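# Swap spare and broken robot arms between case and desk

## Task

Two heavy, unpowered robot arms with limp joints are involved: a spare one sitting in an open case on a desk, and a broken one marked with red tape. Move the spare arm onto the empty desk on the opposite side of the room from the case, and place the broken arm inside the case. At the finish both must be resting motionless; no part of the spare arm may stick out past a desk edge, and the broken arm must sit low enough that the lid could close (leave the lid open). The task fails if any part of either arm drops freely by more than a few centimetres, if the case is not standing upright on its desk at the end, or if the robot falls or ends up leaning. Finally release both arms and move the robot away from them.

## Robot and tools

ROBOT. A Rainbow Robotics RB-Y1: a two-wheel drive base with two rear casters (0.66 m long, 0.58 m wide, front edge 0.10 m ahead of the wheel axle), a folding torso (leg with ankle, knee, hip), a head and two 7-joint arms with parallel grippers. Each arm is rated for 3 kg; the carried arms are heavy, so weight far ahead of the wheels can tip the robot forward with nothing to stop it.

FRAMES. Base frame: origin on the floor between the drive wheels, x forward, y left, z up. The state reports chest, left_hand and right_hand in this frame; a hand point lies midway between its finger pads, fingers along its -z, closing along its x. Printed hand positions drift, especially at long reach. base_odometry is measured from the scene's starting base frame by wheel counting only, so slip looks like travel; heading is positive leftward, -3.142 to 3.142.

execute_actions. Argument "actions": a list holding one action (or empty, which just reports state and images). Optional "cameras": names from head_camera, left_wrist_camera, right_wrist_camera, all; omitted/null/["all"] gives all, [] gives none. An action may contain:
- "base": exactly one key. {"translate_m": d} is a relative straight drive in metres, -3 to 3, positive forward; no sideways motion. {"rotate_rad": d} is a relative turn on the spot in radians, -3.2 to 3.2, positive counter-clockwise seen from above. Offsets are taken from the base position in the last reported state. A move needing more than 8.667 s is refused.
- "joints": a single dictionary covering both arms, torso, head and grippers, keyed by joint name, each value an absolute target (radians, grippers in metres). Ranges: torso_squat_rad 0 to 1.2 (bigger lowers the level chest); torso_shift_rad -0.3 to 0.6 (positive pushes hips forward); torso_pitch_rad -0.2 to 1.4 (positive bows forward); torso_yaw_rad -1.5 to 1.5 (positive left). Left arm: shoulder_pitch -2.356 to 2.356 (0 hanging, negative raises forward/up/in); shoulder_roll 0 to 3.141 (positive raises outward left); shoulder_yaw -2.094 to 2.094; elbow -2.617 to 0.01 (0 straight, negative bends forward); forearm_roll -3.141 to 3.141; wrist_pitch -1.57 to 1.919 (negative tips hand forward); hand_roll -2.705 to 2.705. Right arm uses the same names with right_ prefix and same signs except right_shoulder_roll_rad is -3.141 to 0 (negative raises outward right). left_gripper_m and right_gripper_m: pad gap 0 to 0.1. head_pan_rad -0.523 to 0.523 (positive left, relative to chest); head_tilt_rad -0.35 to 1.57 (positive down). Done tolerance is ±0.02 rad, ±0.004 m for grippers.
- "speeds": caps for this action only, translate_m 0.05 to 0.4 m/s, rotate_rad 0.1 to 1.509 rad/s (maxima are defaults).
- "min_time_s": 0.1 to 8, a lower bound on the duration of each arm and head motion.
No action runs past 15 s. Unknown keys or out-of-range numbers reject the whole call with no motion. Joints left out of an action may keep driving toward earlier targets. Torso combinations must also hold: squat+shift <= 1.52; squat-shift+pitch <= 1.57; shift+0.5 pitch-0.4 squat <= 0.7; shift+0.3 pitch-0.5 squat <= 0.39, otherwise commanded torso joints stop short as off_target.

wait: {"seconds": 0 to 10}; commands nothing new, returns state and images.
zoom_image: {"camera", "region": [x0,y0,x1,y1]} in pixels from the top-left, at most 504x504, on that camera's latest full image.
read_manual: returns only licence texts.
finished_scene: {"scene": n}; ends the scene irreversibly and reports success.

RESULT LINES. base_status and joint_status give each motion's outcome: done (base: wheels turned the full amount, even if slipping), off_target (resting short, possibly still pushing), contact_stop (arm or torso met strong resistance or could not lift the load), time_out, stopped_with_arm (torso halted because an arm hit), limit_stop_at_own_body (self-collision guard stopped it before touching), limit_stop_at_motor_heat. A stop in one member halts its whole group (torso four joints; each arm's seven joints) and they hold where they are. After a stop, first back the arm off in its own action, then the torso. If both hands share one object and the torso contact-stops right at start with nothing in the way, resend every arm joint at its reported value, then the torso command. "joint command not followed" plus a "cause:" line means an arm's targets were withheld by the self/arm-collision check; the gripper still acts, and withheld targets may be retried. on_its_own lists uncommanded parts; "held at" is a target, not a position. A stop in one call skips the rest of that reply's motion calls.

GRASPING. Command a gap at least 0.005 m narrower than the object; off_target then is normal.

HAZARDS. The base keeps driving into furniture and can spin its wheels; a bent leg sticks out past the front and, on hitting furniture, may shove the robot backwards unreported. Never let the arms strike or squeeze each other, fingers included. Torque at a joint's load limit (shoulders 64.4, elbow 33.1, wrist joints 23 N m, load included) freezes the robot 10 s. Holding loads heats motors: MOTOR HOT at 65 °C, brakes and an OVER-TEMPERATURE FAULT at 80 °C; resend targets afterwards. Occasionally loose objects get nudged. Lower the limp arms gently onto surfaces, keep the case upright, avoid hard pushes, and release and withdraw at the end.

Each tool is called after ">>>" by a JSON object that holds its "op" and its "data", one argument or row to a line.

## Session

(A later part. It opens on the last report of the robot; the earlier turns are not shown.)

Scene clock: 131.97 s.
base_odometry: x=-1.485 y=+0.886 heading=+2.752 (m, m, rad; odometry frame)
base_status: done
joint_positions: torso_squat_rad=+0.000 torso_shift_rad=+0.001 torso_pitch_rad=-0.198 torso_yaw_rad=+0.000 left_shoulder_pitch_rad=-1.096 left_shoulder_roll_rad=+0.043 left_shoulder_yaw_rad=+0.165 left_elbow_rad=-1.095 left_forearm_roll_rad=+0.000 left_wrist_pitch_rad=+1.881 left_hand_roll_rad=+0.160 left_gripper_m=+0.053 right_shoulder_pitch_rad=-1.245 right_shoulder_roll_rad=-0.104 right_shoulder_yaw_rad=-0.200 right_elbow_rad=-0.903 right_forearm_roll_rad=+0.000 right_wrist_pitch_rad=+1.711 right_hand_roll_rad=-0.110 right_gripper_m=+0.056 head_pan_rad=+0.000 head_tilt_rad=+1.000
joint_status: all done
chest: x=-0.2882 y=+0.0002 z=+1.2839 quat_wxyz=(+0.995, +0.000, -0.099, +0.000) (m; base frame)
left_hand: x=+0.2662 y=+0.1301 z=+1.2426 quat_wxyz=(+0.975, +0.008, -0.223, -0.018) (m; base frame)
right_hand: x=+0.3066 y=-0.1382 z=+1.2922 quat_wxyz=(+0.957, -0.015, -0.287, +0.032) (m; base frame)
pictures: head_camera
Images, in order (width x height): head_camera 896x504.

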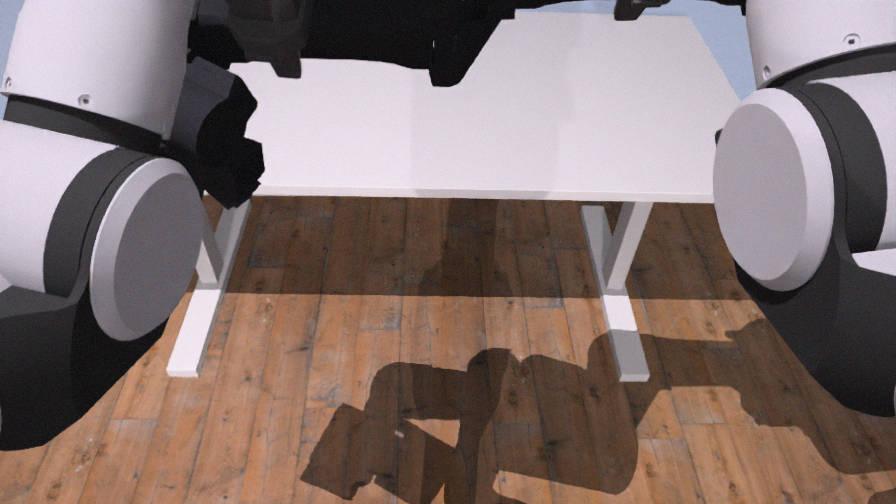

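>>> {"op": "execute_actions", "data": {
  "actions": [
    {"base":{"translate_m":0.62},"joints":{"torso_yaw_rad":0.22,"torso_pitch_rad":0.1,"head_tilt_rad":0.9}}
  ],
  "cameras": ["head_camera"]
}}

>>> {"op": "execute_actions", "data": {
  "actions": [
    {"joints":{"torso_pitch_rad":0.27,"head_tilt_rad":0.75}}
  ],
  "cameras": ["head_camera"]
}}

Scene clock: 145.00 s.
base_odometry: x=-2.058 y=+1.121 heading=+2.753 (m, m, rad; odometry frame)
base_status: done
joint_positions: torso_squat_rad=+0.000 torso_shift_rad=+0.001 torso_pitch_rad=+0.102 torso_yaw_rad=+0.220 left_shoulder_pitch_rad=-1.097 left_shoulder_roll_rad=+0.043 left_shoulder_yaw_rad=+0.165 left_elbow_rad=-1.095 left_forearm_roll_rad=+0.000 left_wrist_pitch_rad=+1.880 left_hand_roll_rad=+0.160 left_gripper_m=+0.055 right_shoulder_pitch_rad=-1.245 right_shoulder_roll_rad=-0.104 right_shoulder_yaw_rad=-0.200 right_elbow_rad=-0.903 right_forearm_roll_rad=+0.000 right_wrist_pitch_rad=+1.710 right_hand_roll_rad=-0.110 right_gripper_m=+0.055 head_pan_rad=+0.000 head_tilt_rad=+0.900
joint_status: all done
chest: x=-0.1957 y=+0.0004 z=+1.2883 quat_wxyz=(+0.993, +0.005, +0.051, +0.110) (m; base frame)
left_hand: x=+0.2808 y=+0.2439 z=+1.0891 quat_wxyz=(+0.993, +0.024, -0.074, +0.089) (m; base frame)
right_hand: x=+0.3912 y=-0.0072 z=+1.1190 quat_wxyz=(+0.980, +0.016, -0.142, +0.140) (m; base frame)
pictures: head_camera
Images, in order (width x height): head_camera 896x504.

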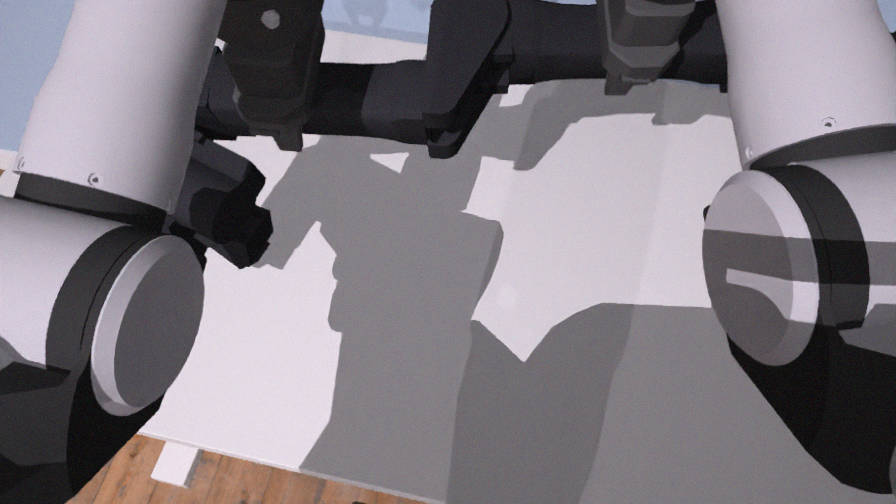

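Scene clock: 146.37 s.
base_odometry: x=-2.058 y=+1.121 heading=+2.753 (m, m, rad; odometry frame)
base_status: not commanded
joint_positions: torso_squat_rad=+0.000 torso_shift_rad=+0.001 torso_pitch_rad=+0.272 torso_yaw_rad=+0.220 left_shoulder_pitch_rad=-1.097 left_shoulder_roll_rad=+0.043 left_shoulder_yaw_rad=+0.165 left_elbow_rad=-1.095 left_forearm_roll_rad=+0.000 left_wrist_pitch_rad=+1.880 left_hand_roll_rad=+0.160 left_gripper_m=+0.055 right_shoulder_pitch_rad=-1.245 right_shoulder_roll_rad=-0.104 right_shoulder_yaw_rad=-0.200 right_elbow_rad=-0.904 right_forearm_roll_rad=+0.000 right_wrist_pitch_rad=+1.710 right_hand_roll_rad=-0.110 right_gripper_m=+0.055 head_pan_rad=+0.000 head_tilt_rad=+0.750
joint_status: all done
chest: x=-0.1441 y=+0.0004 z=+1.2785 quat_wxyz=(+0.985, +0.014, +0.135, +0.109) (m; base frame)
left_hand: x=+0.2920 y=+0.2439 z=+1.0017 quat_wxyz=(+0.996, +0.032, +0.010, +0.087) (m; base frame)
right_hand: x=+0.4058 y=-0.0072 z=+1.0125 quat_wxyz=(+0.988, +0.028, -0.058, +0.138) (m; base frame)
pictures: head_camera
Images, in order (width x height): head_camera 896x504.

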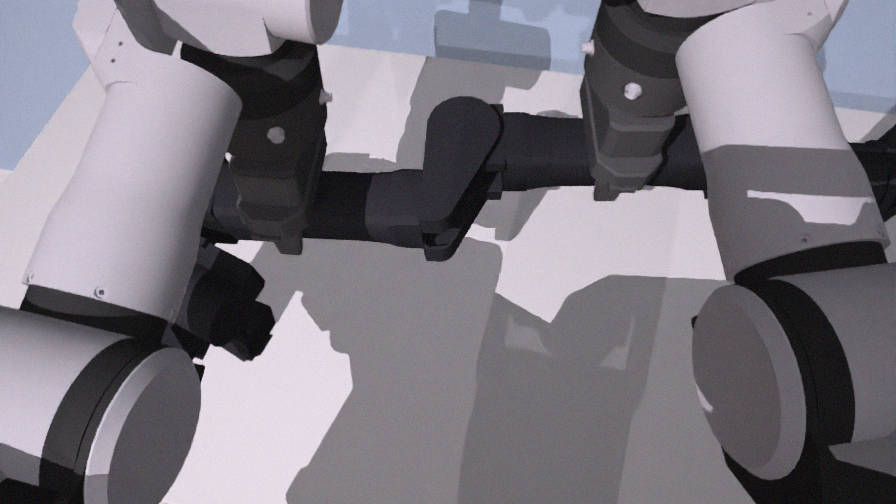

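>>> {"op": "execute_actions", "data": {
  "actions": [
    {"joints":{"torso_squat_rad":0.33}}
  ],
  "cameras": []
}}

>>> {"op": "execute_actions", "data": {
  "actions": [
    {"joints":{"torso_squat_rad":0.41}}
  ],
  "cameras": ["head_camera"]
}}

Scene clock: 154.20 s.
base_odometry: x=-2.058 y=+1.121 heading=+2.753 (m, m, rad; odometry frame)
base_status: not commanded
joint_positions: torso_squat_rad=+0.330 torso_shift_rad=+0.001 torso_pitch_rad=+0.272 torso_yaw_rad=+0.220 left_shoulder_pitch_rad=-1.097 left_shoulder_roll_rad=+0.043 left_shoulder_yaw_rad=+0.165 left_elbow_rad=-1.095 left_forearm_roll_rad=+0.000 left_wrist_pitch_rad=+1.880 left_hand_roll_rad=+0.160 left_gripper_m=+0.055 right_shoulder_pitch_rad=-1.245 right_shoulder_roll_rad=-0.104 right_shoulder_yaw_rad=-0.200 right_elbow_rad=-0.904 right_forearm_roll_rad=+0.000 right_wrist_pitch_rad=+1.710 right_hand_roll_rad=-0.110 right_gripper_m=+0.055 head_pan_rad=+0.000 head_tilt_rad=+0.750
joint_status: all done
chest: x=-0.1443 y=+0.0004 z=+1.2408 quat_wxyz=(+0.985, +0.014, +0.135, +0.109) (m; base frame)
left_hand: x=+0.2919 y=+0.2439 z=+0.9642 quat_wxyz=(+0.996, +0.032, +0.010, +0.087) (m; base frame)
right_hand: x=+0.4057 y=-0.0072 z=+0.9749 quat_wxyz=(+0.988, +0.028, -0.059, +0.138) (m; base frame)
pictures: none
No camera images: the call's "cameras" was empty. Leave "cameras" out to get every camera's image.

Scene clock: 155.23 s.
base_odometry: x=-2.058 y=+1.121 heading=+2.753 (m, m, rad; odometry frame)
base_status: not commanded
joint_positions: torso_squat_rad=+0.410 torso_shift_rad=+0.001 torso_pitch_rad=+0.272 torso_yaw_rad=+0.220 left_shoulder_pitch_rad=-1.097 left_shoulder_roll_rad=+0.043 left_shoulder_yaw_rad=+0.165 left_elbow_rad=-1.095 left_forearm_roll_rad=+0.000 left_wrist_pitch_rad=+1.880 left_hand_roll_rad=+0.160 left_gripper_m=+0.055 right_shoulder_pitch_rad=-1.246 right_shoulder_roll_rad=-0.104 right_shoulder_yaw_rad=-0.200 right_elbow_rad=-0.904 right_forearm_roll_rad=+0.000 right_wrist_pitch_rad=+1.710 right_hand_roll_rad=-0.110 right_gripper_m=+0.055 head_pan_rad=+0.000 head_tilt_rad=+0.750
joint_status: all done
chest: x=-0.1443 y=+0.0004 z=+1.2206 quat_wxyz=(+0.985, +0.014, +0.135, +0.109) (m; base frame)
left_hand: x=+0.2919 y=+0.2439 z=+0.9440 quat_wxyz=(+0.996, +0.032, +0.010, +0.087) (m; base frame)
right_hand: x=+0.4057 y=-0.0072 z=+0.9548 quat_wxyz=(+0.988, +0.028, -0.059, +0.138) (m; base frame)
pictures: head_camera
Images, in order (width x height): head_camera 896x504.

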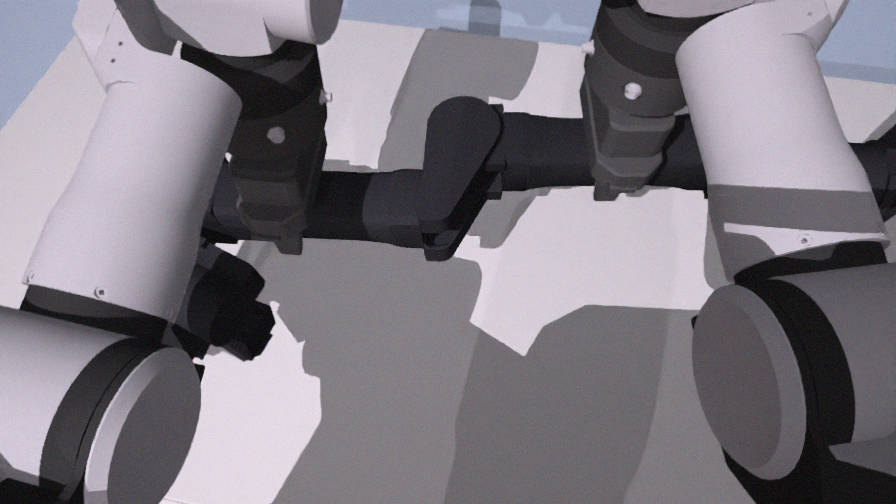

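>>> {"op": "execute_actions", "data": {
  "actions": [
    {"joints":{"torso_squat_rad":0.48}}
  ],
  "cameras": []
}}

>>> {"op": "execute_actions", "data": {
  "actions": [
    {"joints":{"torso_squat_rad":0.54}}
  ],
  "cameras": ["head_camera"]
}}

Scene clock: 161.47 s.
base_odometry: x=-2.058 y=+1.121 heading=+2.753 (m, m, rad; odometry frame)
base_status: not commanded
joint_positions: torso_squat_rad=+0.480 torso_shift_rad=+0.001 torso_pitch_rad=+0.272 torso_yaw_rad=+0.220 left_shoulder_pitch_rad=-1.097 left_shoulder_roll_rad=+0.043 left_shoulder_yaw_rad=+0.165 left_elbow_rad=-1.095 left_forearm_roll_rad=+0.000 left_wrist_pitch_rad=+1.880 left_hand_roll_rad=+0.160 left_gripper_m=+0.055 right_shoulder_pitch_rad=-1.246 right_shoulder_roll_rad=-0.104 right_shoulder_yaw_rad=-0.200 right_elbow_rad=-0.904 right_forearm_roll_rad=+0.000 right_wrist_pitch_rad=+1.710 right_hand_roll_rad=-0.110 right_gripper_m=+0.055 head_pan_rad=+0.000 head_tilt_rad=+0.750
joint_status: all done
chest: x=-0.1444 y=+0.0004 z=+1.1995 quat_wxyz=(+0.985, +0.014, +0.135, +0.109) (m; base frame)
left_hand: x=+0.2919 y=+0.2439 z=+0.9230 quat_wxyz=(+0.996, +0.032, +0.010, +0.087) (m; base frame)
right_hand: x=+0.4057 y=-0.0072 z=+0.9337 quat_wxyz=(+0.988, +0.028, -0.059, +0.138) (m; base frame)
pictures: none
No camera images: the call's "cameras" was empty. Leave "cameras" out to get every camera's image.

Scene clock: 162.40 s.
base_odometry: x=-2.058 y=+1.121 heading=+2.753 (m, m, rad; odometry frame)
base_status: not commanded
joint_positions: torso_squat_rad=+0.540 torso_shift_rad=+0.001 torso_pitch_rad=+0.271 torso_yaw_rad=+0.220 left_shoulder_pitch_rad=-1.102 left_shoulder_roll_rad=+0.045 left_shoulder_yaw_rad=+0.165 left_elbow_rad=-1.098 left_forearm_roll_rad=+0.000 left_wrist_pitch_rad=+1.880 left_hand_roll_rad=+0.160 left_gripper_m=+0.054 right_shoulder_pitch_rad=-1.244 right_shoulder_roll_rad=-0.104 right_shoulder_yaw_rad=-0.200 right_elbow_rad=-0.902 right_forearm_roll_rad=+0.000 right_wrist_pitch_rad=+1.710 right_hand_roll_rad=-0.110 right_gripper_m=+0.055 head_pan_rad=+0.000 head_tilt_rad=+0.750
joint_status: all done
chest: x=-0.1448 y=+0.0001 z=+1.1791 quat_wxyz=(+0.985, +0.015, +0.134, +0.109) (m; base frame)
left_hand: x=+0.2942 y=+0.2438 z=+0.9063 quat_wxyz=(+0.996, +0.032, +0.005, +0.086) (m; base frame)
right_hand: x=+0.4048 y=-0.0081 z=+0.9124 quat_wxyz=(+0.988, +0.028, -0.057, +0.138) (m; base frame)
pictures: head_camera
Images, in order (width x height): head_camera 896x504.

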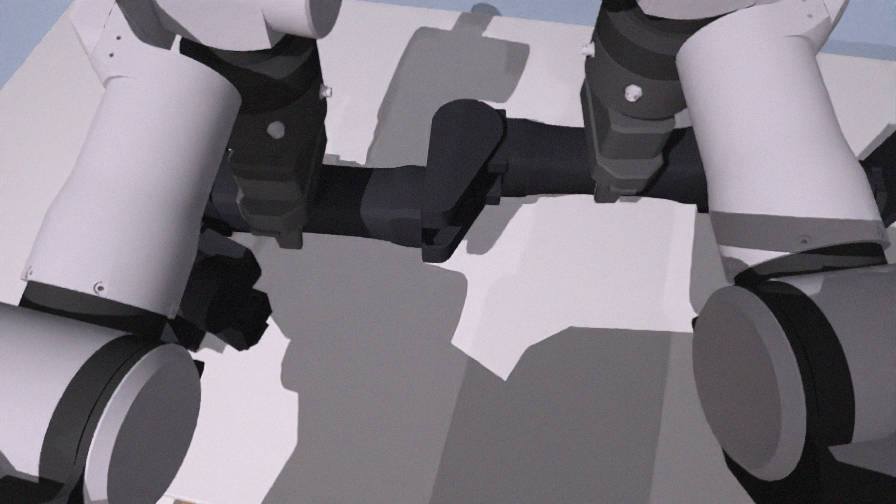

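>>> {"op": "execute_actions", "data": {
  "actions": [
    {"joints":{"torso_yaw_rad":0.1}}
  ],
  "cameras": ["head_camera"]
}}

>>> {"op": "execute_actions", "data": {
  "actions": [
    {"joints":{"torso_yaw_rad":-0.02,"torso_squat_rad":0.56,"head_pan_rad":0.45,"head_tilt_rad":0.6}}
  ],
  "cameras": ["head_camera"]
}}

Scene clock: 169.10 s.
base_odometry: x=-2.058 y=+1.121 heading=+2.753 (m, m, rad; odometry frame)
base_status: not commanded
joint_positions: torso_squat_rad=+0.540 torso_shift_rad=+0.001 torso_pitch_rad=+0.271 torso_yaw_rad=+0.100 left_shoulder_pitch_rad=-1.099 left_shoulder_roll_rad=+0.044 left_shoulder_yaw_rad=+0.165 left_elbow_rad=-1.096 left_forearm_roll_rad=+0.000 left_wrist_pitch_rad=+1.880 left_hand_roll_rad=+0.160 left_gripper_m=+0.054 right_shoulder_pitch_rad=-1.245 right_shoulder_roll_rad=-0.104 right_shoulder_yaw_rad=-0.200 right_elbow_rad=-0.903 right_forearm_roll_rad=+0.000 right_wrist_pitch_rad=+1.710 right_hand_roll_rad=-0.110 right_gripper_m=+0.054 head_pan_rad=+0.000 head_tilt_rad=+0.750
joint_status: all done
chest: x=-0.1446 y=+0.0002 z=+1.1790 quat_wxyz=(+0.990, +0.006, +0.135, +0.050) (m; base frame)
left_hand: x=+0.3175 y=+0.1827 z=+0.8971 quat_wxyz=(+0.999, +0.016, +0.008, +0.029) (m; base frame)
right_hand: x=+0.4002 y=-0.0795 z=+0.9143 quat_wxyz=(+0.995, +0.009, -0.057, +0.082) (m; base frame)
pictures: head_camera
Images, in order (width x height): head_camera 896x504.

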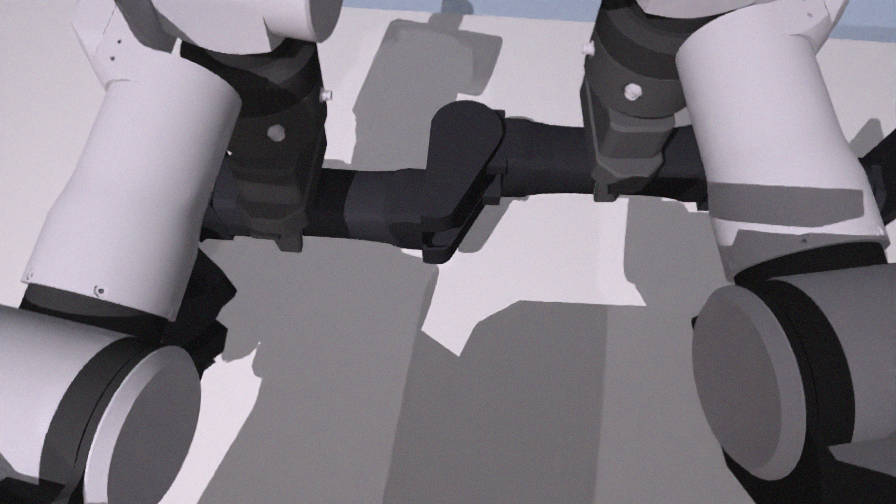

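Scene clock: 170.30 s.
base_odometry: x=-2.058 y=+1.121 heading=+2.753 (m, m, rad; odometry frame)
base_status: not commanded
joint_positions: torso_squat_rad=+0.560 torso_shift_rad=+0.001 torso_pitch_rad=+0.272 torso_yaw_rad=-0.020 left_shoulder_pitch_rad=-1.098 left_shoulder_roll_rad=+0.044 left_shoulder_yaw_rad=+0.165 left_elbow_rad=-1.096 left_forearm_roll_rad=+0.000 left_wrist_pitch_rad=+1.880 left_hand_roll_rad=+0.160 left_gripper_m=+0.055 right_shoulder_pitch_rad=-1.245 right_shoulder_roll_rad=-0.104 right_shoulder_yaw_rad=-0.200 right_elbow_rad=-0.903 right_forearm_roll_rad=+0.000 right_wrist_pitch_rad=+1.710 right_hand_roll_rad=-0.110 right_gripper_m=+0.054 head_pan_rad=+0.450 head_tilt_rad=+0.600
joint_status: all done
chest: x=-0.1445 y=+0.0002 z=+1.1717 quat_wxyz=(+0.991, -0.002, +0.135, -0.010) (m; base frame)
left_hand: x=+0.3346 y=+0.1192 z=+0.8843 quat_wxyz=(+1.000, +0.001, +0.008, -0.029) (m; base frame)
right_hand: x=+0.3871 y=-0.1500 z=+0.9109 quat_wxyz=(+0.998, -0.011, -0.057, +0.025) (m; base frame)
pictures: head_camera
Images, in order (width x height): head_camera 896x504.

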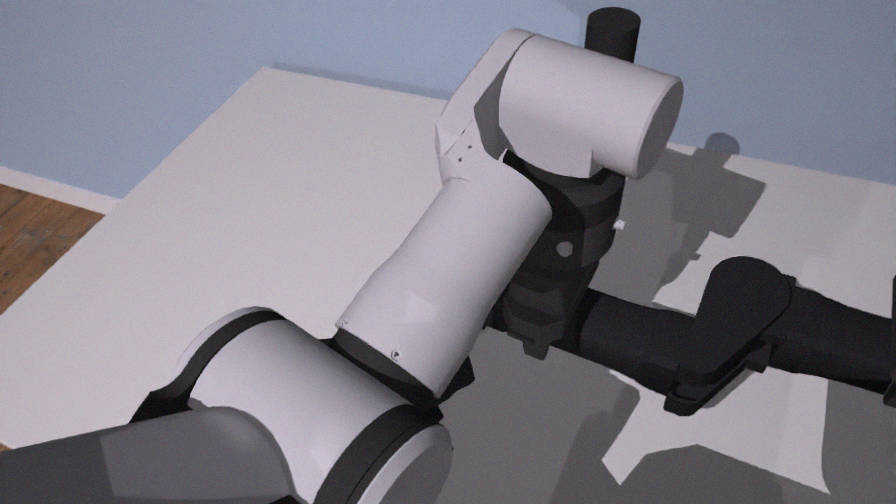

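>>> {"op": "execute_actions", "data": {
  "actions": [
    {"joints":{"torso_squat_rad":0.63,"head_pan_rad":0.2,"head_tilt_rad":0.9}}
  ],
  "cameras": ["head_camera"]
}}

>>> {"op": "execute_actions", "data": {
  "actions": [
    {"joints":{"torso_squat_rad":0.69}}
  ],
  "cameras": ["head_camera"]
}}

Scene clock: 176.70 s.
base_odometry: x=-2.058 y=+1.121 heading=+2.753 (m, m, rad; odometry frame)
base_status: not commanded
joint_positions: torso_squat_rad=+0.630 torso_shift_rad=+0.001 torso_pitch_rad=+0.272 torso_yaw_rad=-0.020 left_shoulder_pitch_rad=-1.098 left_shoulder_roll_rad=+0.044 left_shoulder_yaw_rad=+0.165 left_elbow_rad=-1.096 left_forearm_roll_rad=+0.000 left_wrist_pitch_rad=+1.880 left_hand_roll_rad=+0.160 left_gripper_m=+0.055 right_shoulder_pitch_rad=-1.245 right_shoulder_roll_rad=-0.104 right_shoulder_yaw_rad=-0.200 right_elbow_rad=-0.903 right_forearm_roll_rad=+0.000 right_wrist_pitch_rad=+1.710 right_hand_roll_rad=-0.110 right_gripper_m=+0.054 head_pan_rad=+0.200 head_tilt_rad=+0.900
joint_status: all done
chest: x=-0.1445 y=+0.0002 z=+1.1443 quat_wxyz=(+0.991, -0.002, +0.135, -0.010) (m; base frame)
left_hand: x=+0.3346 y=+0.1192 z=+0.8569 quat_wxyz=(+1.000, +0.001, +0.008, -0.029) (m; base frame)
right_hand: x=+0.3871 y=-0.1500 z=+0.8834 quat_wxyz=(+0.998, -0.011, -0.057, +0.025) (m; base frame)
pictures: head_camera
Images, in order (width x height): head_camera 896x504.

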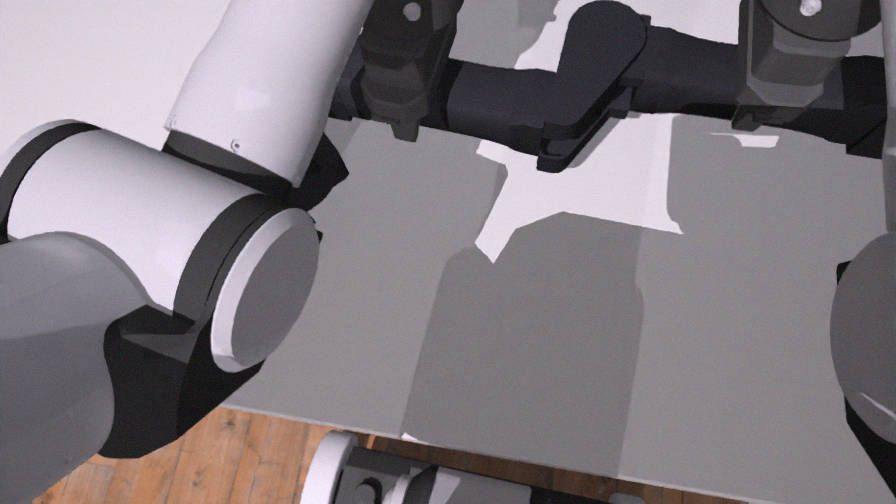

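Scene clock: 177.63 s.
base_odometry: x=-2.058 y=+1.121 heading=+2.753 (m, m, rad; odometry frame)
base_status: not commanded
joint_positions: torso_squat_rad=+0.690 torso_shift_rad=+0.001 torso_pitch_rad=+0.271 torso_yaw_rad=-0.020 left_shoulder_pitch_rad=-1.099 left_shoulder_roll_rad=+0.044 left_shoulder_yaw_rad=+0.165 left_elbow_rad=-1.096 left_forearm_roll_rad=+0.000 left_wrist_pitch_rad=+1.880 left_hand_roll_rad=+0.160 left_gripper_m=+0.055 right_shoulder_pitch_rad=-1.245 right_shoulder_roll_rad=-0.104 right_shoulder_yaw_rad=-0.200 right_elbow_rad=-0.903 right_forearm_roll_rad=+0.000 right_wrist_pitch_rad=+1.710 right_hand_roll_rad=-0.110 right_gripper_m=+0.054 head_pan_rad=+0.200 head_tilt_rad=+0.900
joint_status: all done
chest: x=-0.1446 y=+0.0002 z=+1.1185 quat_wxyz=(+0.991, -0.002, +0.135, -0.010) (m; base frame)
left_hand: x=+0.3349 y=+0.1192 z=+0.8317 quat_wxyz=(+1.000, +0.001, +0.007, -0.029) (m; base frame)
right_hand: x=+0.3869 y=-0.1501 z=+0.8576 quat_wxyz=(+0.998, -0.011, -0.057, +0.025) (m; base frame)
pictures: head_camera
Images, in order (width x height): head_camera 896x504.

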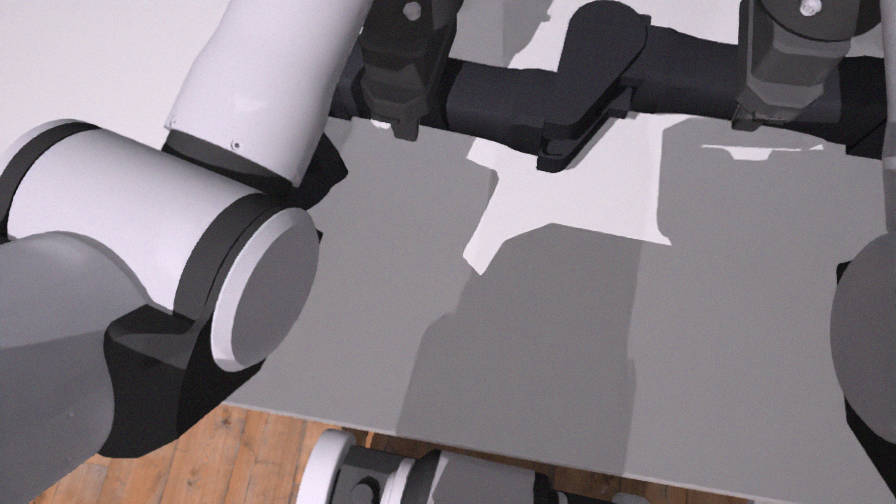

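>>> {"op": "execute_actions", "data": {
  "actions": [
    {"joints":{"torso_pitch_rad":0.32}}
  ],
  "cameras": []
}}

>>> {"op": "execute_actions", "data": {
  "actions": [
    {"joints":{"torso_squat_rad":0.73}}
  ],
  "cameras": ["head_camera"]
}}

Scene clock: 184.20 s.
base_odometry: x=-2.058 y=+1.121 heading=+2.753 (m, m, rad; odometry frame)
base_status: not commanded
joint_positions: torso_squat_rad=+0.690 torso_shift_rad=+0.001 torso_pitch_rad=+0.321 torso_yaw_rad=-0.020 left_shoulder_pitch_rad=-1.097 left_shoulder_roll_rad=+0.043 left_shoulder_yaw_rad=+0.165 left_elbow_rad=-1.095 left_forearm_roll_rad=+0.000 left_wrist_pitch_rad=+1.880 left_hand_roll_rad=+0.160 left_gripper_m=+0.054 right_shoulder_pitch_rad=-1.250 right_shoulder_roll_rad=-0.104 right_shoulder_yaw_rad=-0.200 right_elbow_rad=-0.906 right_forearm_roll_rad=+0.000 right_wrist_pitch_rad=+1.710 right_hand_roll_rad=-0.110 right_gripper_m=+0.055 head_pan_rad=+0.200 head_tilt_rad=+0.900
joint_status: all done
chest: x=-0.1301 y=+0.0003 z=+1.1141 quat_wxyz=(+0.987, -0.002, +0.160, -0.010) (m; base frame)
left_hand: x=+0.3338 y=+0.1193 z=+0.8028 quat_wxyz=(+0.999, +0.000, +0.033, -0.029) (m; base frame)
right_hand: x=+0.3901 y=-0.1491 z=+0.8302 quat_wxyz=(+0.999, -0.010, -0.036, +0.026) (m; base frame)
pictures: none
No camera images: the call's "cameras" was empty. Leave "cameras" out to get every camera's image.

Scene clock: 185.03 s.
base_odometry: x=-2.058 y=+1.121 heading=+2.753 (m, m, rad; odometry frame)
base_status: not commanded
joint_positions: torso_squat_rad=+0.730 torso_shift_rad=+0.000 torso_pitch_rad=+0.318 torso_yaw_rad=-0.020 left_shoulder_pitch_rad=-1.100 left_shoulder_roll_rad=+0.045 left_shoulder_yaw_rad=+0.165 left_elbow_rad=-1.097 left_forearm_roll_rad=+0.000 left_wrist_pitch_rad=+1.881 left_hand_roll_rad=+0.160 left_gripper_m=+0.053 right_shoulder_pitch_rad=-1.252 right_shoulder_roll_rad=-0.105 right_shoulder_yaw_rad=-0.200 right_elbow_rad=-0.907 right_forearm_roll_rad=+0.000 right_wrist_pitch_rad=+1.710 right_hand_roll_rad=-0.110 right_gripper_m=+0.055 head_pan_rad=+0.200 head_tilt_rad=+0.900
joint_status: all done
chest: x=-0.1315 y=+0.0004 z=+1.0960 quat_wxyz=(+0.987, -0.002, +0.158, -0.010) (m; base frame)
left_hand: x=+0.3347 y=+0.1194 z=+0.7880 quat_wxyz=(+0.999, +0.000, +0.030, -0.029) (m; base frame)
right_hand: x=+0.3908 y=-0.1489 z=+0.8156 quat_wxyz=(+0.999, -0.010, -0.039, +0.026) (m; base frame)
pictures: head_camera
Images, in order (width x height): head_camera 896x504.

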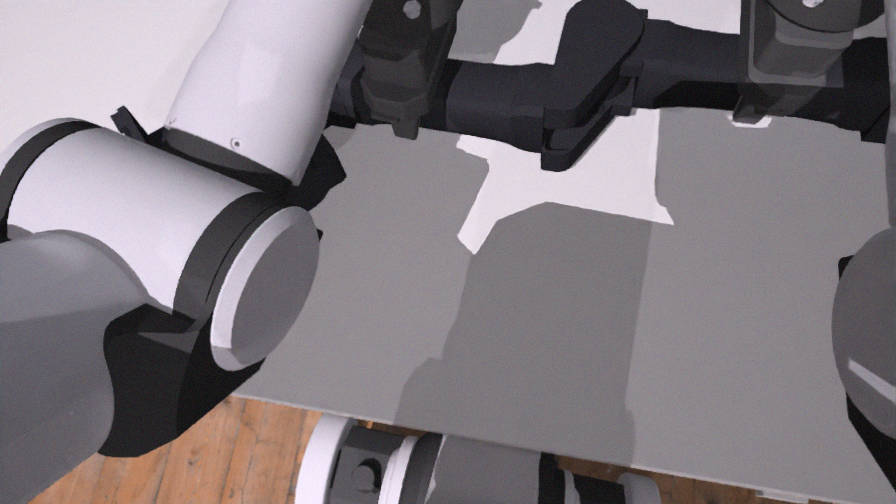

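>>> {"op": "execute_actions", "data": {
  "actions": [
    {"joints":{"left_gripper_m":0.1,"right_gripper_m":0.1}}
  ],
  "cameras": []
}}

>>> {"op": "execute_actions", "data": {
  "actions": [
    {"joints":{"torso_squat_rad":0.45,"head_pan_rad":0,"head_tilt_rad":0.7}}
  ],
  "cameras": []
}}

>>> {"op": "execute_actions", "data": {
  "actions": [
    {"base":{"translate_m":-0.6},"joints":{"torso_squat_rad":0,"torso_pitch_rad":0,"torso_yaw_rad":0,"left_shoulder_roll_rad":0.6,"right_shoulder_roll_rad":-0.6}}
  ],
  "cameras": ["head_camera"]
}}

>>> {"op": "execute_actions", "data": {
  "actions": [
    {"base":{"rotate_rad":-0.54}}
  ],
  "cameras": []
}}

>>> {"op": "execute_actions", "data": {
  "actions": [
    {"base":{"translate_m":-1.95}}
  ],
  "cameras": []
}}

>>> {"op": "execute_actions", "data": {
  "actions": [
    {"base":{"rotate_rad":2.115},"joints":{"head_tilt_rad":0.55}}
  ],
  "cameras": ["head_camera"]
}}

Scene clock: 214.50 s.
base_odometry: x=-2.058 y=+1.121 heading=+2.753 (m, m, rad; odometry frame)
base_status: not commanded
joint_positions: torso_squat_rad=+0.730 torso_shift_rad=+0.000 torso_pitch_rad=+0.320 torso_yaw_rad=-0.020 left_shoulder_pitch_rad=-1.100 left_shoulder_roll_rad=+0.045 left_shoulder_yaw_rad=+0.165 left_elbow_rad=-1.097 left_forearm_roll_rad=+0.000 left_wrist_pitch_rad=+1.880 left_hand_roll_rad=+0.160 left_gripper_m=+0.099 right_shoulder_pitch_rad=-1.248 right_shoulder_roll_rad=-0.105 right_shoulder_yaw_rad=-0.200 right_elbow_rad=-0.905 right_forearm_roll_rad=+0.000 right_wrist_pitch_rad=+1.710 right_hand_roll_rad=-0.110 right_gripper_m=+0.100 head_pan_rad=+0.200 head_tilt_rad=+0.900
joint_status: all done
chest: x=-0.1306 y=+0.0003 z=+1.0959 quat_wxyz=(+0.987, -0.002, +0.159, -0.010) (m; base frame)
left_hand: x=+0.3351 y=+0.1194 z=+0.7870 quat_wxyz=(+0.999, +0.000, +0.030, -0.029) (m; base frame)
right_hand: x=+0.3895 y=-0.1499 z=+0.8120 quat_wxyz=(+0.999, -0.010, -0.035, +0.026) (m; base frame)
pictures: none
No camera images: the call's "cameras" was empty. Leave "cameras" out to get every camera's image.

Scene clock: 216.23 s.
base_odometry: x=-2.058 y=+1.121 heading=+2.753 (m, m, rad; odometry frame)
base_status: not commanded
joint_positions: torso_squat_rad=+0.450 torso_shift_rad=+0.000 torso_pitch_rad=+0.320 torso_yaw_rad=-0.020 left_shoulder_pitch_rad=-1.100 left_shoulder_roll_rad=+0.045 left_shoulder_yaw_rad=+0.165 left_elbow_rad=-1.097 left_forearm_roll_rad=+0.000 left_wrist_pitch_rad=+1.880 left_hand_roll_rad=+0.160 left_gripper_m=+0.099 right_shoulder_pitch_rad=-1.248 right_shoulder_roll_rad=-0.105 right_shoulder_yaw_rad=-0.200 right_elbow_rad=-0.905 right_forearm_roll_rad=+0.000 right_wrist_pitch_rad=+1.710 right_hand_roll_rad=-0.110 right_gripper_m=+0.100 head_pan_rad=+0.000 head_tilt_rad=+0.700
joint_status: all done
chest: x=-0.1305 y=+0.0003 z=+1.2045 quat_wxyz=(+0.987, -0.002, +0.159, -0.010) (m; base frame)
left_hand: x=+0.3351 y=+0.1195 z=+0.8955 quat_wxyz=(+0.999, +0.000, +0.031, -0.029) (m; base frame)
right_hand: x=+0.3895 y=-0.1499 z=+0.9204 quat_wxyz=(+0.999, -0.010, -0.035, +0.025) (m; base frame)
pictures: none
No camera images: the call's "cameras" was empty. Leave "cameras" out to get every camera's image.

Scene clock: 219.33 s.
base_odometry: x=-1.503 y=+0.894 heading=+2.755 (m, m, rad; odometry frame)
base_status: done
joint_positions: torso_squat_rad=+0.000 torso_shift_rad=+0.000 torso_pitch_rad=+0.000 torso_yaw_rad=+0.000 left_shoulder_pitch_rad=-1.100 left_shoulder_roll_rad=+0.600 left_shoulder_yaw_rad=+0.165 left_elbow_rad=-1.097 left_forearm_roll_rad=+0.000 left_wrist_pitch_rad=+1.880 left_hand_roll_rad=+0.160 left_gripper_m=+0.099 right_shoulder_pitch_rad=-1.248 right_shoulder_roll_rad=-0.600 right_shoulder_yaw_rad=-0.200 right_elbow_rad=-0.905 right_forearm_roll_rad=+0.000 right_wrist_pitch_rad=+1.710 right_hand_roll_rad=-0.110 right_gripper_m=+0.100 head_pan_rad=+0.000 head_tilt_rad=+0.700
joint_status: all done
chest: x=-0.2279 y=+0.0003 z=+1.2899 quat_wxyz=(+1.000, +0.000, +0.000, +0.000) (m; base frame)
left_hand: x=+0.3098 y=+0.4313 z=+1.2518 quat_wxyz=(+0.946, +0.160, -0.203, +0.194) (m; base frame)
right_hand: x=+0.3525 y=-0.4224 z=+1.2895 quat_wxyz=(+0.941, -0.133, -0.261, -0.168) (m; base frame)
pictures: head_camera
Images, in order (width x height): head_camera 896x504.

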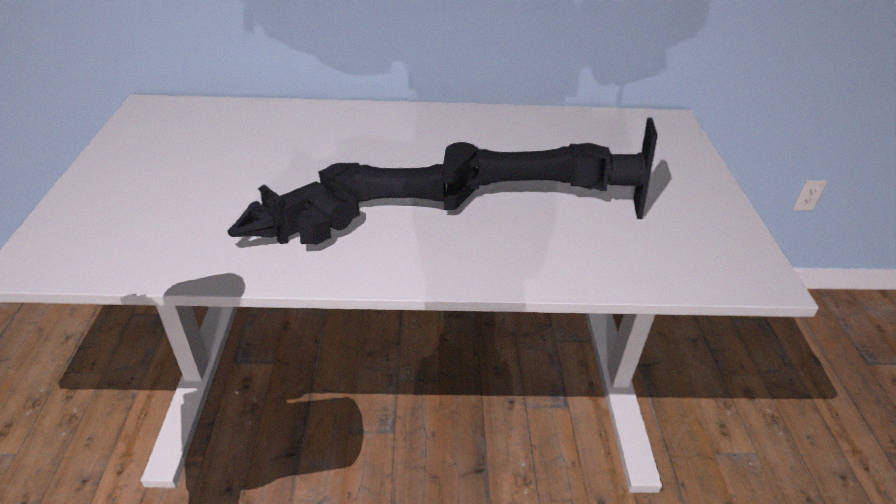

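Scene clock: 221.80 s.
base_odometry: x=-1.503 y=+0.894 heading=+2.215 (m, m, rad; odometry frame)
base_status: done
joint_positions: torso_squat_rad=+0.000 torso_shift_rad=+0.000 torso_pitch_rad=+0.000 torso_yaw_rad=+0.000 left_shoulder_pitch_rad=-1.100 left_shoulder_roll_rad=+0.600 left_shoulder_yaw_rad=+0.165 left_elbow_rad=-1.097 left_forearm_roll_rad=+0.000 left_wrist_pitch_rad=+1.880 left_hand_roll_rad=+0.160 left_gripper_m=+0.099 right_shoulder_pitch_rad=-1.248 right_shoulder_roll_rad=-0.600 right_shoulder_yaw_rad=-0.200 right_elbow_rad=-0.905 right_forearm_roll_rad=+0.000 right_wrist_pitch_rad=+1.710 right_hand_roll_rad=-0.110 right_gripper_m=+0.100 head_pan_rad=+0.000 head_tilt_rad=+0.700
joint_status: not commanded
chest: x=-0.2279 y=+0.0003 z=+1.2899 quat_wxyz=(+1.000, +0.000, +0.000, +0.000) (m; base frame)
left_hand: x=+0.3098 y=+0.4313 z=+1.2518 quat_wxyz=(+0.946, +0.160, -0.203, +0.194) (m; base frame)
right_hand: x=+0.3526 y=-0.4224 z=+1.2895 quat_wxyz=(+0.941, -0.133, -0.261, -0.168) (m; base frame)
pictures: none
No camera images: the call's "cameras" was empty. Leave "cameras" out to get every camera's image.

Scene clock: 228.13 s.
base_odometry: x=-0.333 y=-0.666 heading=+2.214 (m, m, rad; odometry frame)
base_status: done
joint_positions: torso_squat_rad=+0.000 torso_shift_rad=+0.000 torso_pitch_rad=+0.000 torso_yaw_rad=+0.000 left_shoulder_pitch_rad=-1.100 left_shoulder_roll_rad=+0.600 left_shoulder_yaw_rad=+0.165 left_elbow_rad=-1.097 left_forearm_roll_rad=+0.000 left_wrist_pitch_rad=+1.880 left_hand_roll_rad=+0.160 left_gripper_m=+0.099 right_shoulder_pitch_rad=-1.248 right_shoulder_roll_rad=-0.600 right_shoulder_yaw_rad=-0.200 right_elbow_rad=-0.905 right_forearm_roll_rad=+0.000 right_wrist_pitch_rad=+1.710 right_hand_roll_rad=-0.110 right_gripper_m=+0.100 head_pan_rad=+0.000 head_tilt_rad=+0.700
joint_status: not commanded
chest: x=-0.2279 y=+0.0003 z=+1.2899 quat_wxyz=(+1.000, +0.000, +0.000, +0.000) (m; base frame)
left_hand: x=+0.3098 y=+0.4313 z=+1.2518 quat_wxyz=(+0.946, +0.160, -0.203, +0.194) (m; base frame)
right_hand: x=+0.3525 y=-0.4224 z=+1.2895 quat_wxyz=(+0.941, -0.133, -0.261, -0.168) (m; base frame)
pictures: none
No camera images: the call's "cameras" was empty. Leave "cameras" out to get every camera's image.

Scene clock: 232.57 s.
base_odometry: x=-0.333 y=-0.667 heading=-1.955 (m, m, rad; odometry frame)
base_status: done
joint_positions: torso_squat_rad=+0.000 torso_shift_rad=+0.000 torso_pitch_rad=+0.000 torso_yaw_rad=+0.000 left_shoulder_pitch_rad=-1.100 left_shoulder_roll_rad=+0.600 left_shoulder_yaw_rad=+0.165 left_elbow_rad=-1.097 left_forearm_roll_rad=+0.000 left_wrist_pitch_rad=+1.880 left_hand_roll_rad=+0.160 left_gripper_m=+0.099 right_shoulder_pitch_rad=-1.248 right_shoulder_roll_rad=-0.600 right_shoulder_yaw_rad=-0.200 right_elbow_rad=-0.905 right_forearm_roll_rad=+0.000 right_wrist_pitch_rad=+1.710 right_hand_roll_rad=-0.110 right_gripper_m=+0.100 head_pan_rad=+0.000 head_tilt_rad=+0.550
joint_status: all done
chest: x=-0.2279 y=+0.0003 z=+1.2899 quat_wxyz=(+1.000, +0.000, +0.000, +0.000) (m; base frame)
left_hand: x=+0.3098 y=+0.4313 z=+1.2518 quat_wxyz=(+0.946, +0.160, -0.203, +0.194) (m; base frame)
right_hand: x=+0.3525 y=-0.4224 z=+1.2895 quat_wxyz=(+0.941, -0.133, -0.261, -0.168) (m; base frame)
pictures: head_camera
Images, in order (width x height): head_camera 896x504.

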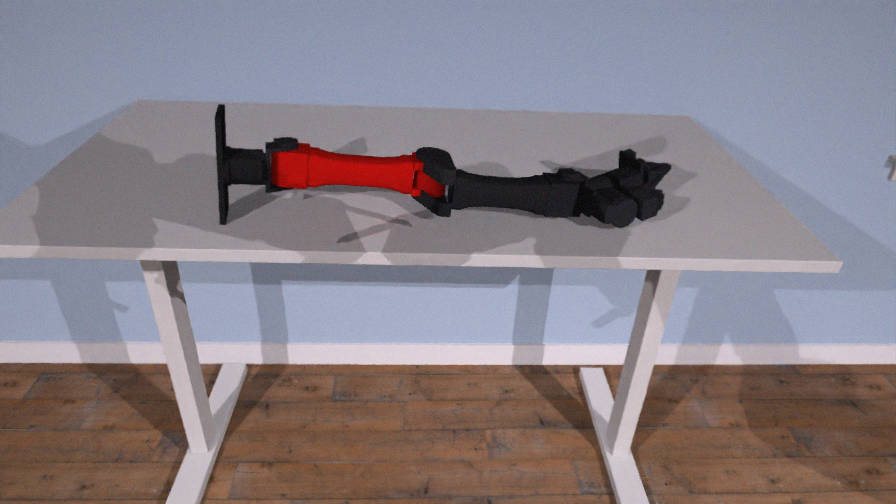

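>>> {"op": "execute_actions", "data": {
  "actions": [
    {"base":{"translate_m":0.3},"joints":{"left_shoulder_pitch_rad":-1.109,"left_shoulder_roll_rad":0.06,"left_shoulder_yaw_rad":0.18,"left_elbow_rad":-1.0,"left_wrist_pitch_rad":1.9,"left_hand_roll_rad":0.1,"right_shoulder_pitch_rad":-1.109,"right_shoulder_roll_rad":-0.06,"right_shoulder_yaw_rad":-0.18,"right_elbow_rad":-0.95,"right_wrist_pitch_rad":1.76,"right_hand_roll_rad":-0.2,"head_tilt_rad":0.8}}
  ]
}}

Scene clock: 271.20 s.
base_odometry: x=-0.445 y=-0.945 heading=-1.955 (m, m, rad; odometry frame)
base_status: done
joint_positions: torso_squat_rad=+0.000 torso_shift_rad=+0.000 torso_pitch_rad=+0.000 torso_yaw_rad=+0.000 left_shoulder_pitch_rad=-1.109 left_shoulder_roll_rad=+0.060 left_shoulder_yaw_rad=+0.180 left_elbow_rad=-1.000 left_forearm_roll_rad=+0.000 left_wrist_pitch_rad=+1.900 left_hand_roll_rad=+0.100 left_gripper_m=+0.099 right_shoulder_pitch_rad=-1.109 right_shoulder_roll_rad=-0.060 right_shoulder_yaw_rad=-0.180 right_elbow_rad=-0.950 right_forearm_roll_rad=+0.000 right_wrist_pitch_rad=+1.760 right_hand_roll_rad=-0.200 right_gripper_m=+0.100 head_pan_rad=+0.000 head_tilt_rad=+0.800
joint_status: all done
chest: x=-0.2278 y=+0.0002 z=+1.2899 quat_wxyz=(+1.000, +0.000, +0.000, +0.000) (m; base frame)
left_hand: x=+0.2968 y=+0.1424 z=+1.1210 quat_wxyz=(+0.996, +0.017, -0.077, -0.038) (m; base frame)
right_hand: x=+0.3212 y=-0.1385 z=+1.1133 quat_wxyz=(+0.993, -0.005, -0.122, -0.010) (m; base frame)
pictures: head_camera, left_wrist_camera, right_wrist_camera
Images, in order (width x height): head_camera 896x504, left_wrist_camera 644x364, right_wrist_camera 644x364.

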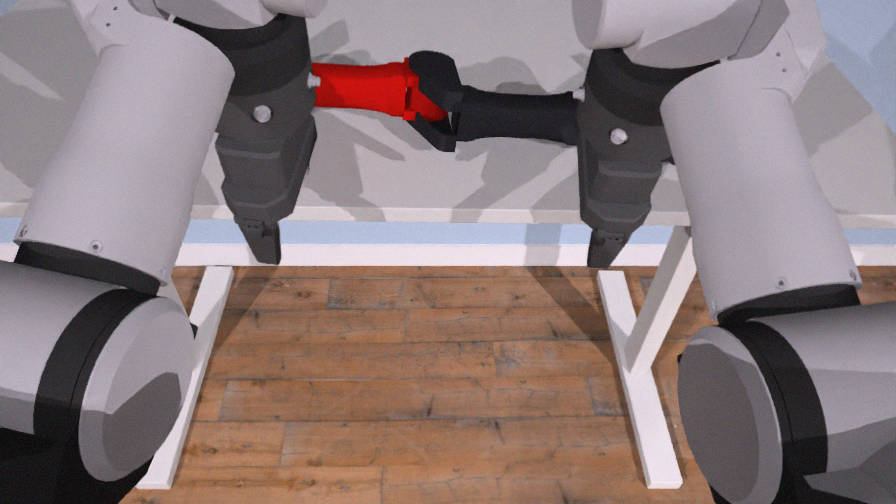

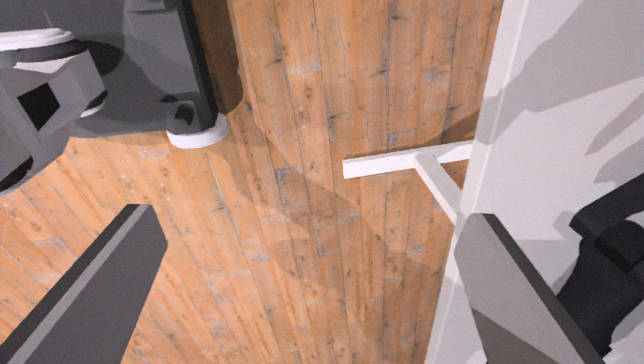

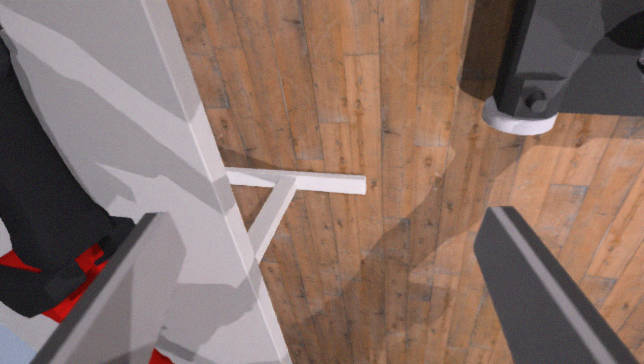

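>>> {"op": "execute_actions", "data": {
  "actions": [
    {"base":{"translate_m":0.33},"joints":{"left_wrist_pitch_rad":1.82,"right_wrist_pitch_rad":1.84,"torso_yaw_rad":-0.1,"head_tilt_rad":1.0}}
  ]
}}

Scene clock: 285.17 s.
base_odometry: x=-0.568 y=-1.251 heading=-1.954 (m, m, rad; odometry frame)
base_status: done
joint_positions: torso_squat_rad=+0.000 torso_shift_rad=+0.000 torso_pitch_rad=+0.000 torso_yaw_rad=-0.100 left_shoulder_pitch_rad=-1.109 left_shoulder_roll_rad=+0.060 left_shoulder_yaw_rad=+0.180 left_elbow_rad=-1.000 left_forearm_roll_rad=+0.000 left_wrist_pitch_rad=+1.820 left_hand_roll_rad=+0.100 left_gripper_m=+0.099 right_shoulder_pitch_rad=-1.109 right_shoulder_roll_rad=-0.060 right_shoulder_yaw_rad=-0.180 right_elbow_rad=-0.950 right_forearm_roll_rad=+0.000 right_wrist_pitch_rad=+1.840 right_hand_roll_rad=-0.200 right_gripper_m=+0.100 head_pan_rad=+0.000 head_tilt_rad=+1.000
joint_status: all done
chest: x=-0.2277 y=+0.0002 z=+1.2899 quat_wxyz=(+0.999, +0.000, +0.000, -0.050) (m; base frame)
left_hand: x=+0.3258 y=+0.0842 z=+1.1244 quat_wxyz=(+0.989, +0.005, -0.116, -0.089) (m; base frame)
right_hand: x=+0.2867 y=-0.1943 z=+1.1097 quat_wxyz=(+0.995, -0.017, -0.082, -0.061) (m; base frame)
pictures: head_camera, left_wrist_camera, right_wrist_camera
Images, in order (width x height): head_camera 896x504, left_wrist_camera 644x364, right_wrist_camera 644x364.

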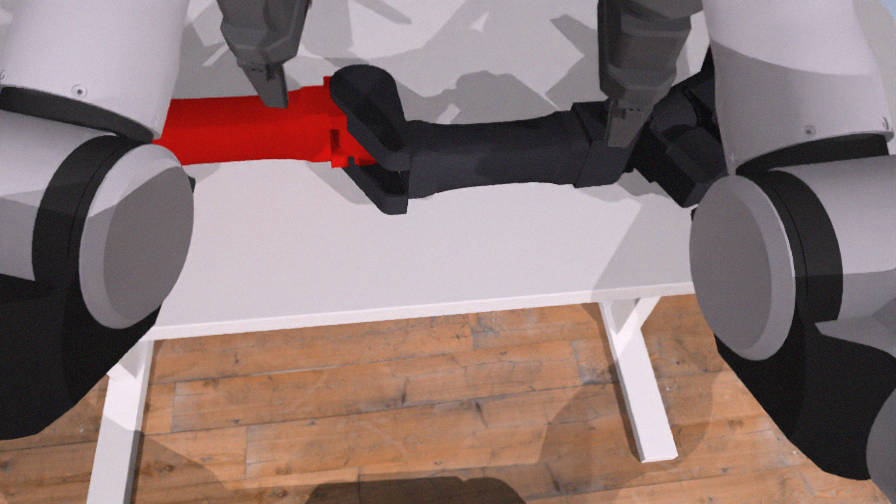

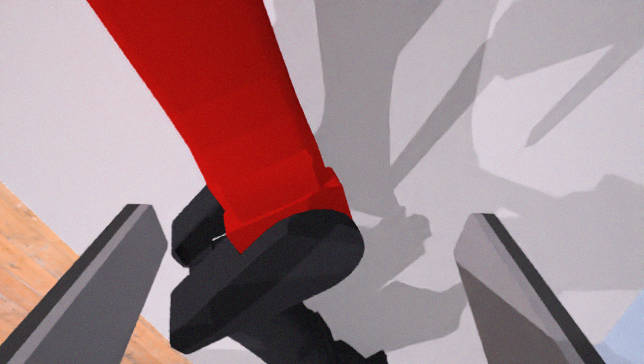

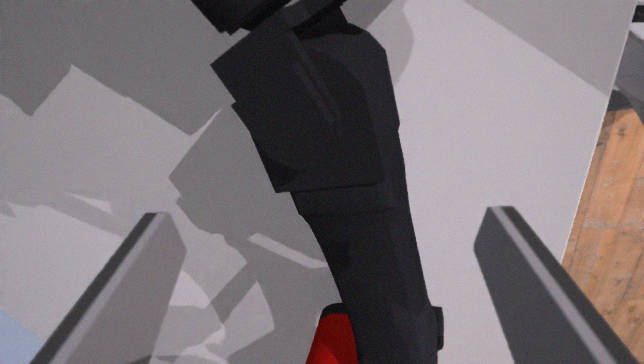

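>>> {"op": "execute_actions", "data": {
  "actions": [
    {"joints":{"left_wrist_pitch_rad":1.83,"left_hand_roll_rad":0.17,"right_wrist_pitch_rad":1.9,"torso_yaw_rad":0.0}}
  ],
  "cameras": []
}}

>>> {"op": "execute_actions", "data": {
  "actions": [
    {"joints":{"torso_squat_rad":0.33}}
  ]
}}

Scene clock: 303.53 s.
base_odometry: x=-0.568 y=-1.251 heading=-1.954 (m, m, rad; odometry frame)
base_status: not commanded
joint_positions: torso_squat_rad=+0.000 torso_shift_rad=+0.000 torso_pitch_rad=+0.000 torso_yaw_rad=+0.000 left_shoulder_pitch_rad=-1.109 left_shoulder_roll_rad=+0.060 left_shoulder_yaw_rad=+0.180 left_elbow_rad=-1.000 left_forearm_roll_rad=+0.000 left_wrist_pitch_rad=+1.830 left_hand_roll_rad=+0.170 left_gripper_m=+0.099 right_shoulder_pitch_rad=-1.109 right_shoulder_roll_rad=-0.060 right_shoulder_yaw_rad=-0.180 right_elbow_rad=-0.950 right_forearm_roll_rad=+0.000 right_wrist_pitch_rad=+1.900 right_hand_roll_rad=-0.200 right_gripper_m=+0.100 head_pan_rad=+0.000 head_tilt_rad=+1.000
joint_status: all done
chest: x=-0.2278 y=+0.0003 z=+1.2899 quat_wxyz=(+1.000, +0.000, +0.000, +0.000) (m; base frame)
left_hand: x=+0.3125 y=+0.1397 z=+1.1239 quat_wxyz=(+0.994, +0.008, -0.112, -0.004) (m; base frame)
right_hand: x=+0.2900 y=-0.1442 z=+1.1079 quat_wxyz=(+0.998, -0.018, -0.053, -0.012) (m; base frame)
pictures: none
No camera images: the call's "cameras" was empty. Leave "cameras" out to get every camera's image.

Scene clock: 305.40 s.
base_odometry: x=-0.568 y=-1.251 heading=-1.954 (m, m, rad; odometry frame)
base_status: not commanded
joint_positions: torso_squat_rad=+0.330 torso_shift_rad=+0.000 torso_pitch_rad=+0.000 torso_yaw_rad=+0.000 left_shoulder_pitch_rad=-1.109 left_shoulder_roll_rad=+0.060 left_shoulder_yaw_rad=+0.180 left_elbow_rad=-1.000 left_forearm_roll_rad=+0.000 left_wrist_pitch_rad=+1.830 left_hand_roll_rad=+0.170 left_gripper_m=+0.099 right_shoulder_pitch_rad=-1.109 right_shoulder_roll_rad=-0.060 right_shoulder_yaw_rad=-0.180 right_elbow_rad=-0.950 right_forearm_roll_rad=+0.000 right_wrist_pitch_rad=+1.900 right_hand_roll_rad=-0.200 right_gripper_m=+0.100 head_pan_rad=+0.000 head_tilt_rad=+1.000
joint_status: all done
chest: x=-0.2279 y=+0.0003 z=+1.2522 quat_wxyz=(+1.000, +0.000, +0.000, +0.000) (m; base frame)
left_hand: x=+0.3124 y=+0.1397 z=+1.0863 quat_wxyz=(+0.994, +0.008, -0.112, -0.004) (m; base frame)
right_hand: x=+0.2899 y=-0.1442 z=+1.0703 quat_wxyz=(+0.998, -0.018, -0.053, -0.012) (m; base frame)
pictures: head_camera, left_wrist_camera, right_wrist_camera
Images, in order (width x height): head_camera 896x504, left_wrist_camera 644x364, right_wrist_camera 644x364.

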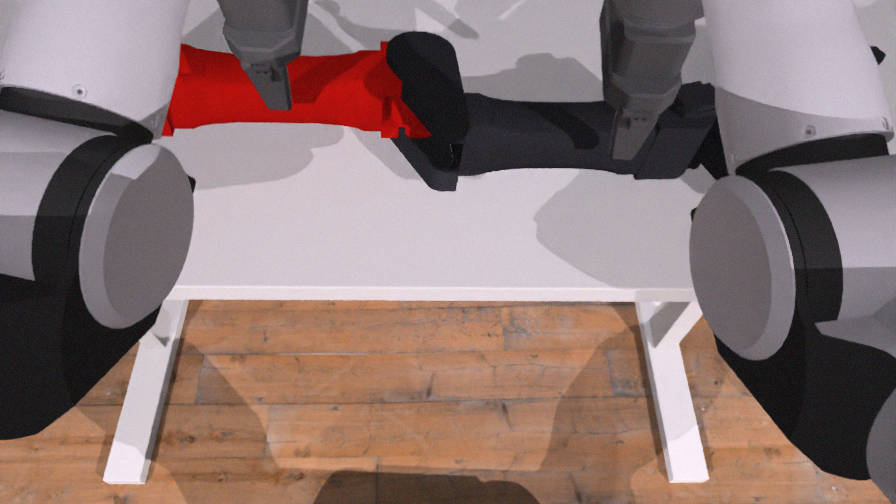

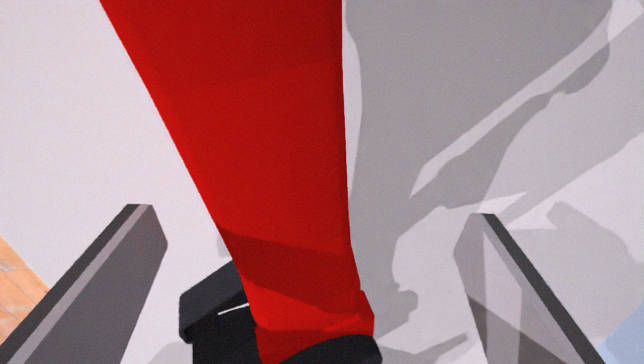

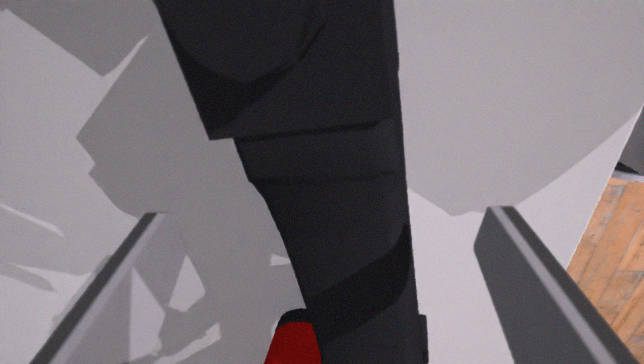

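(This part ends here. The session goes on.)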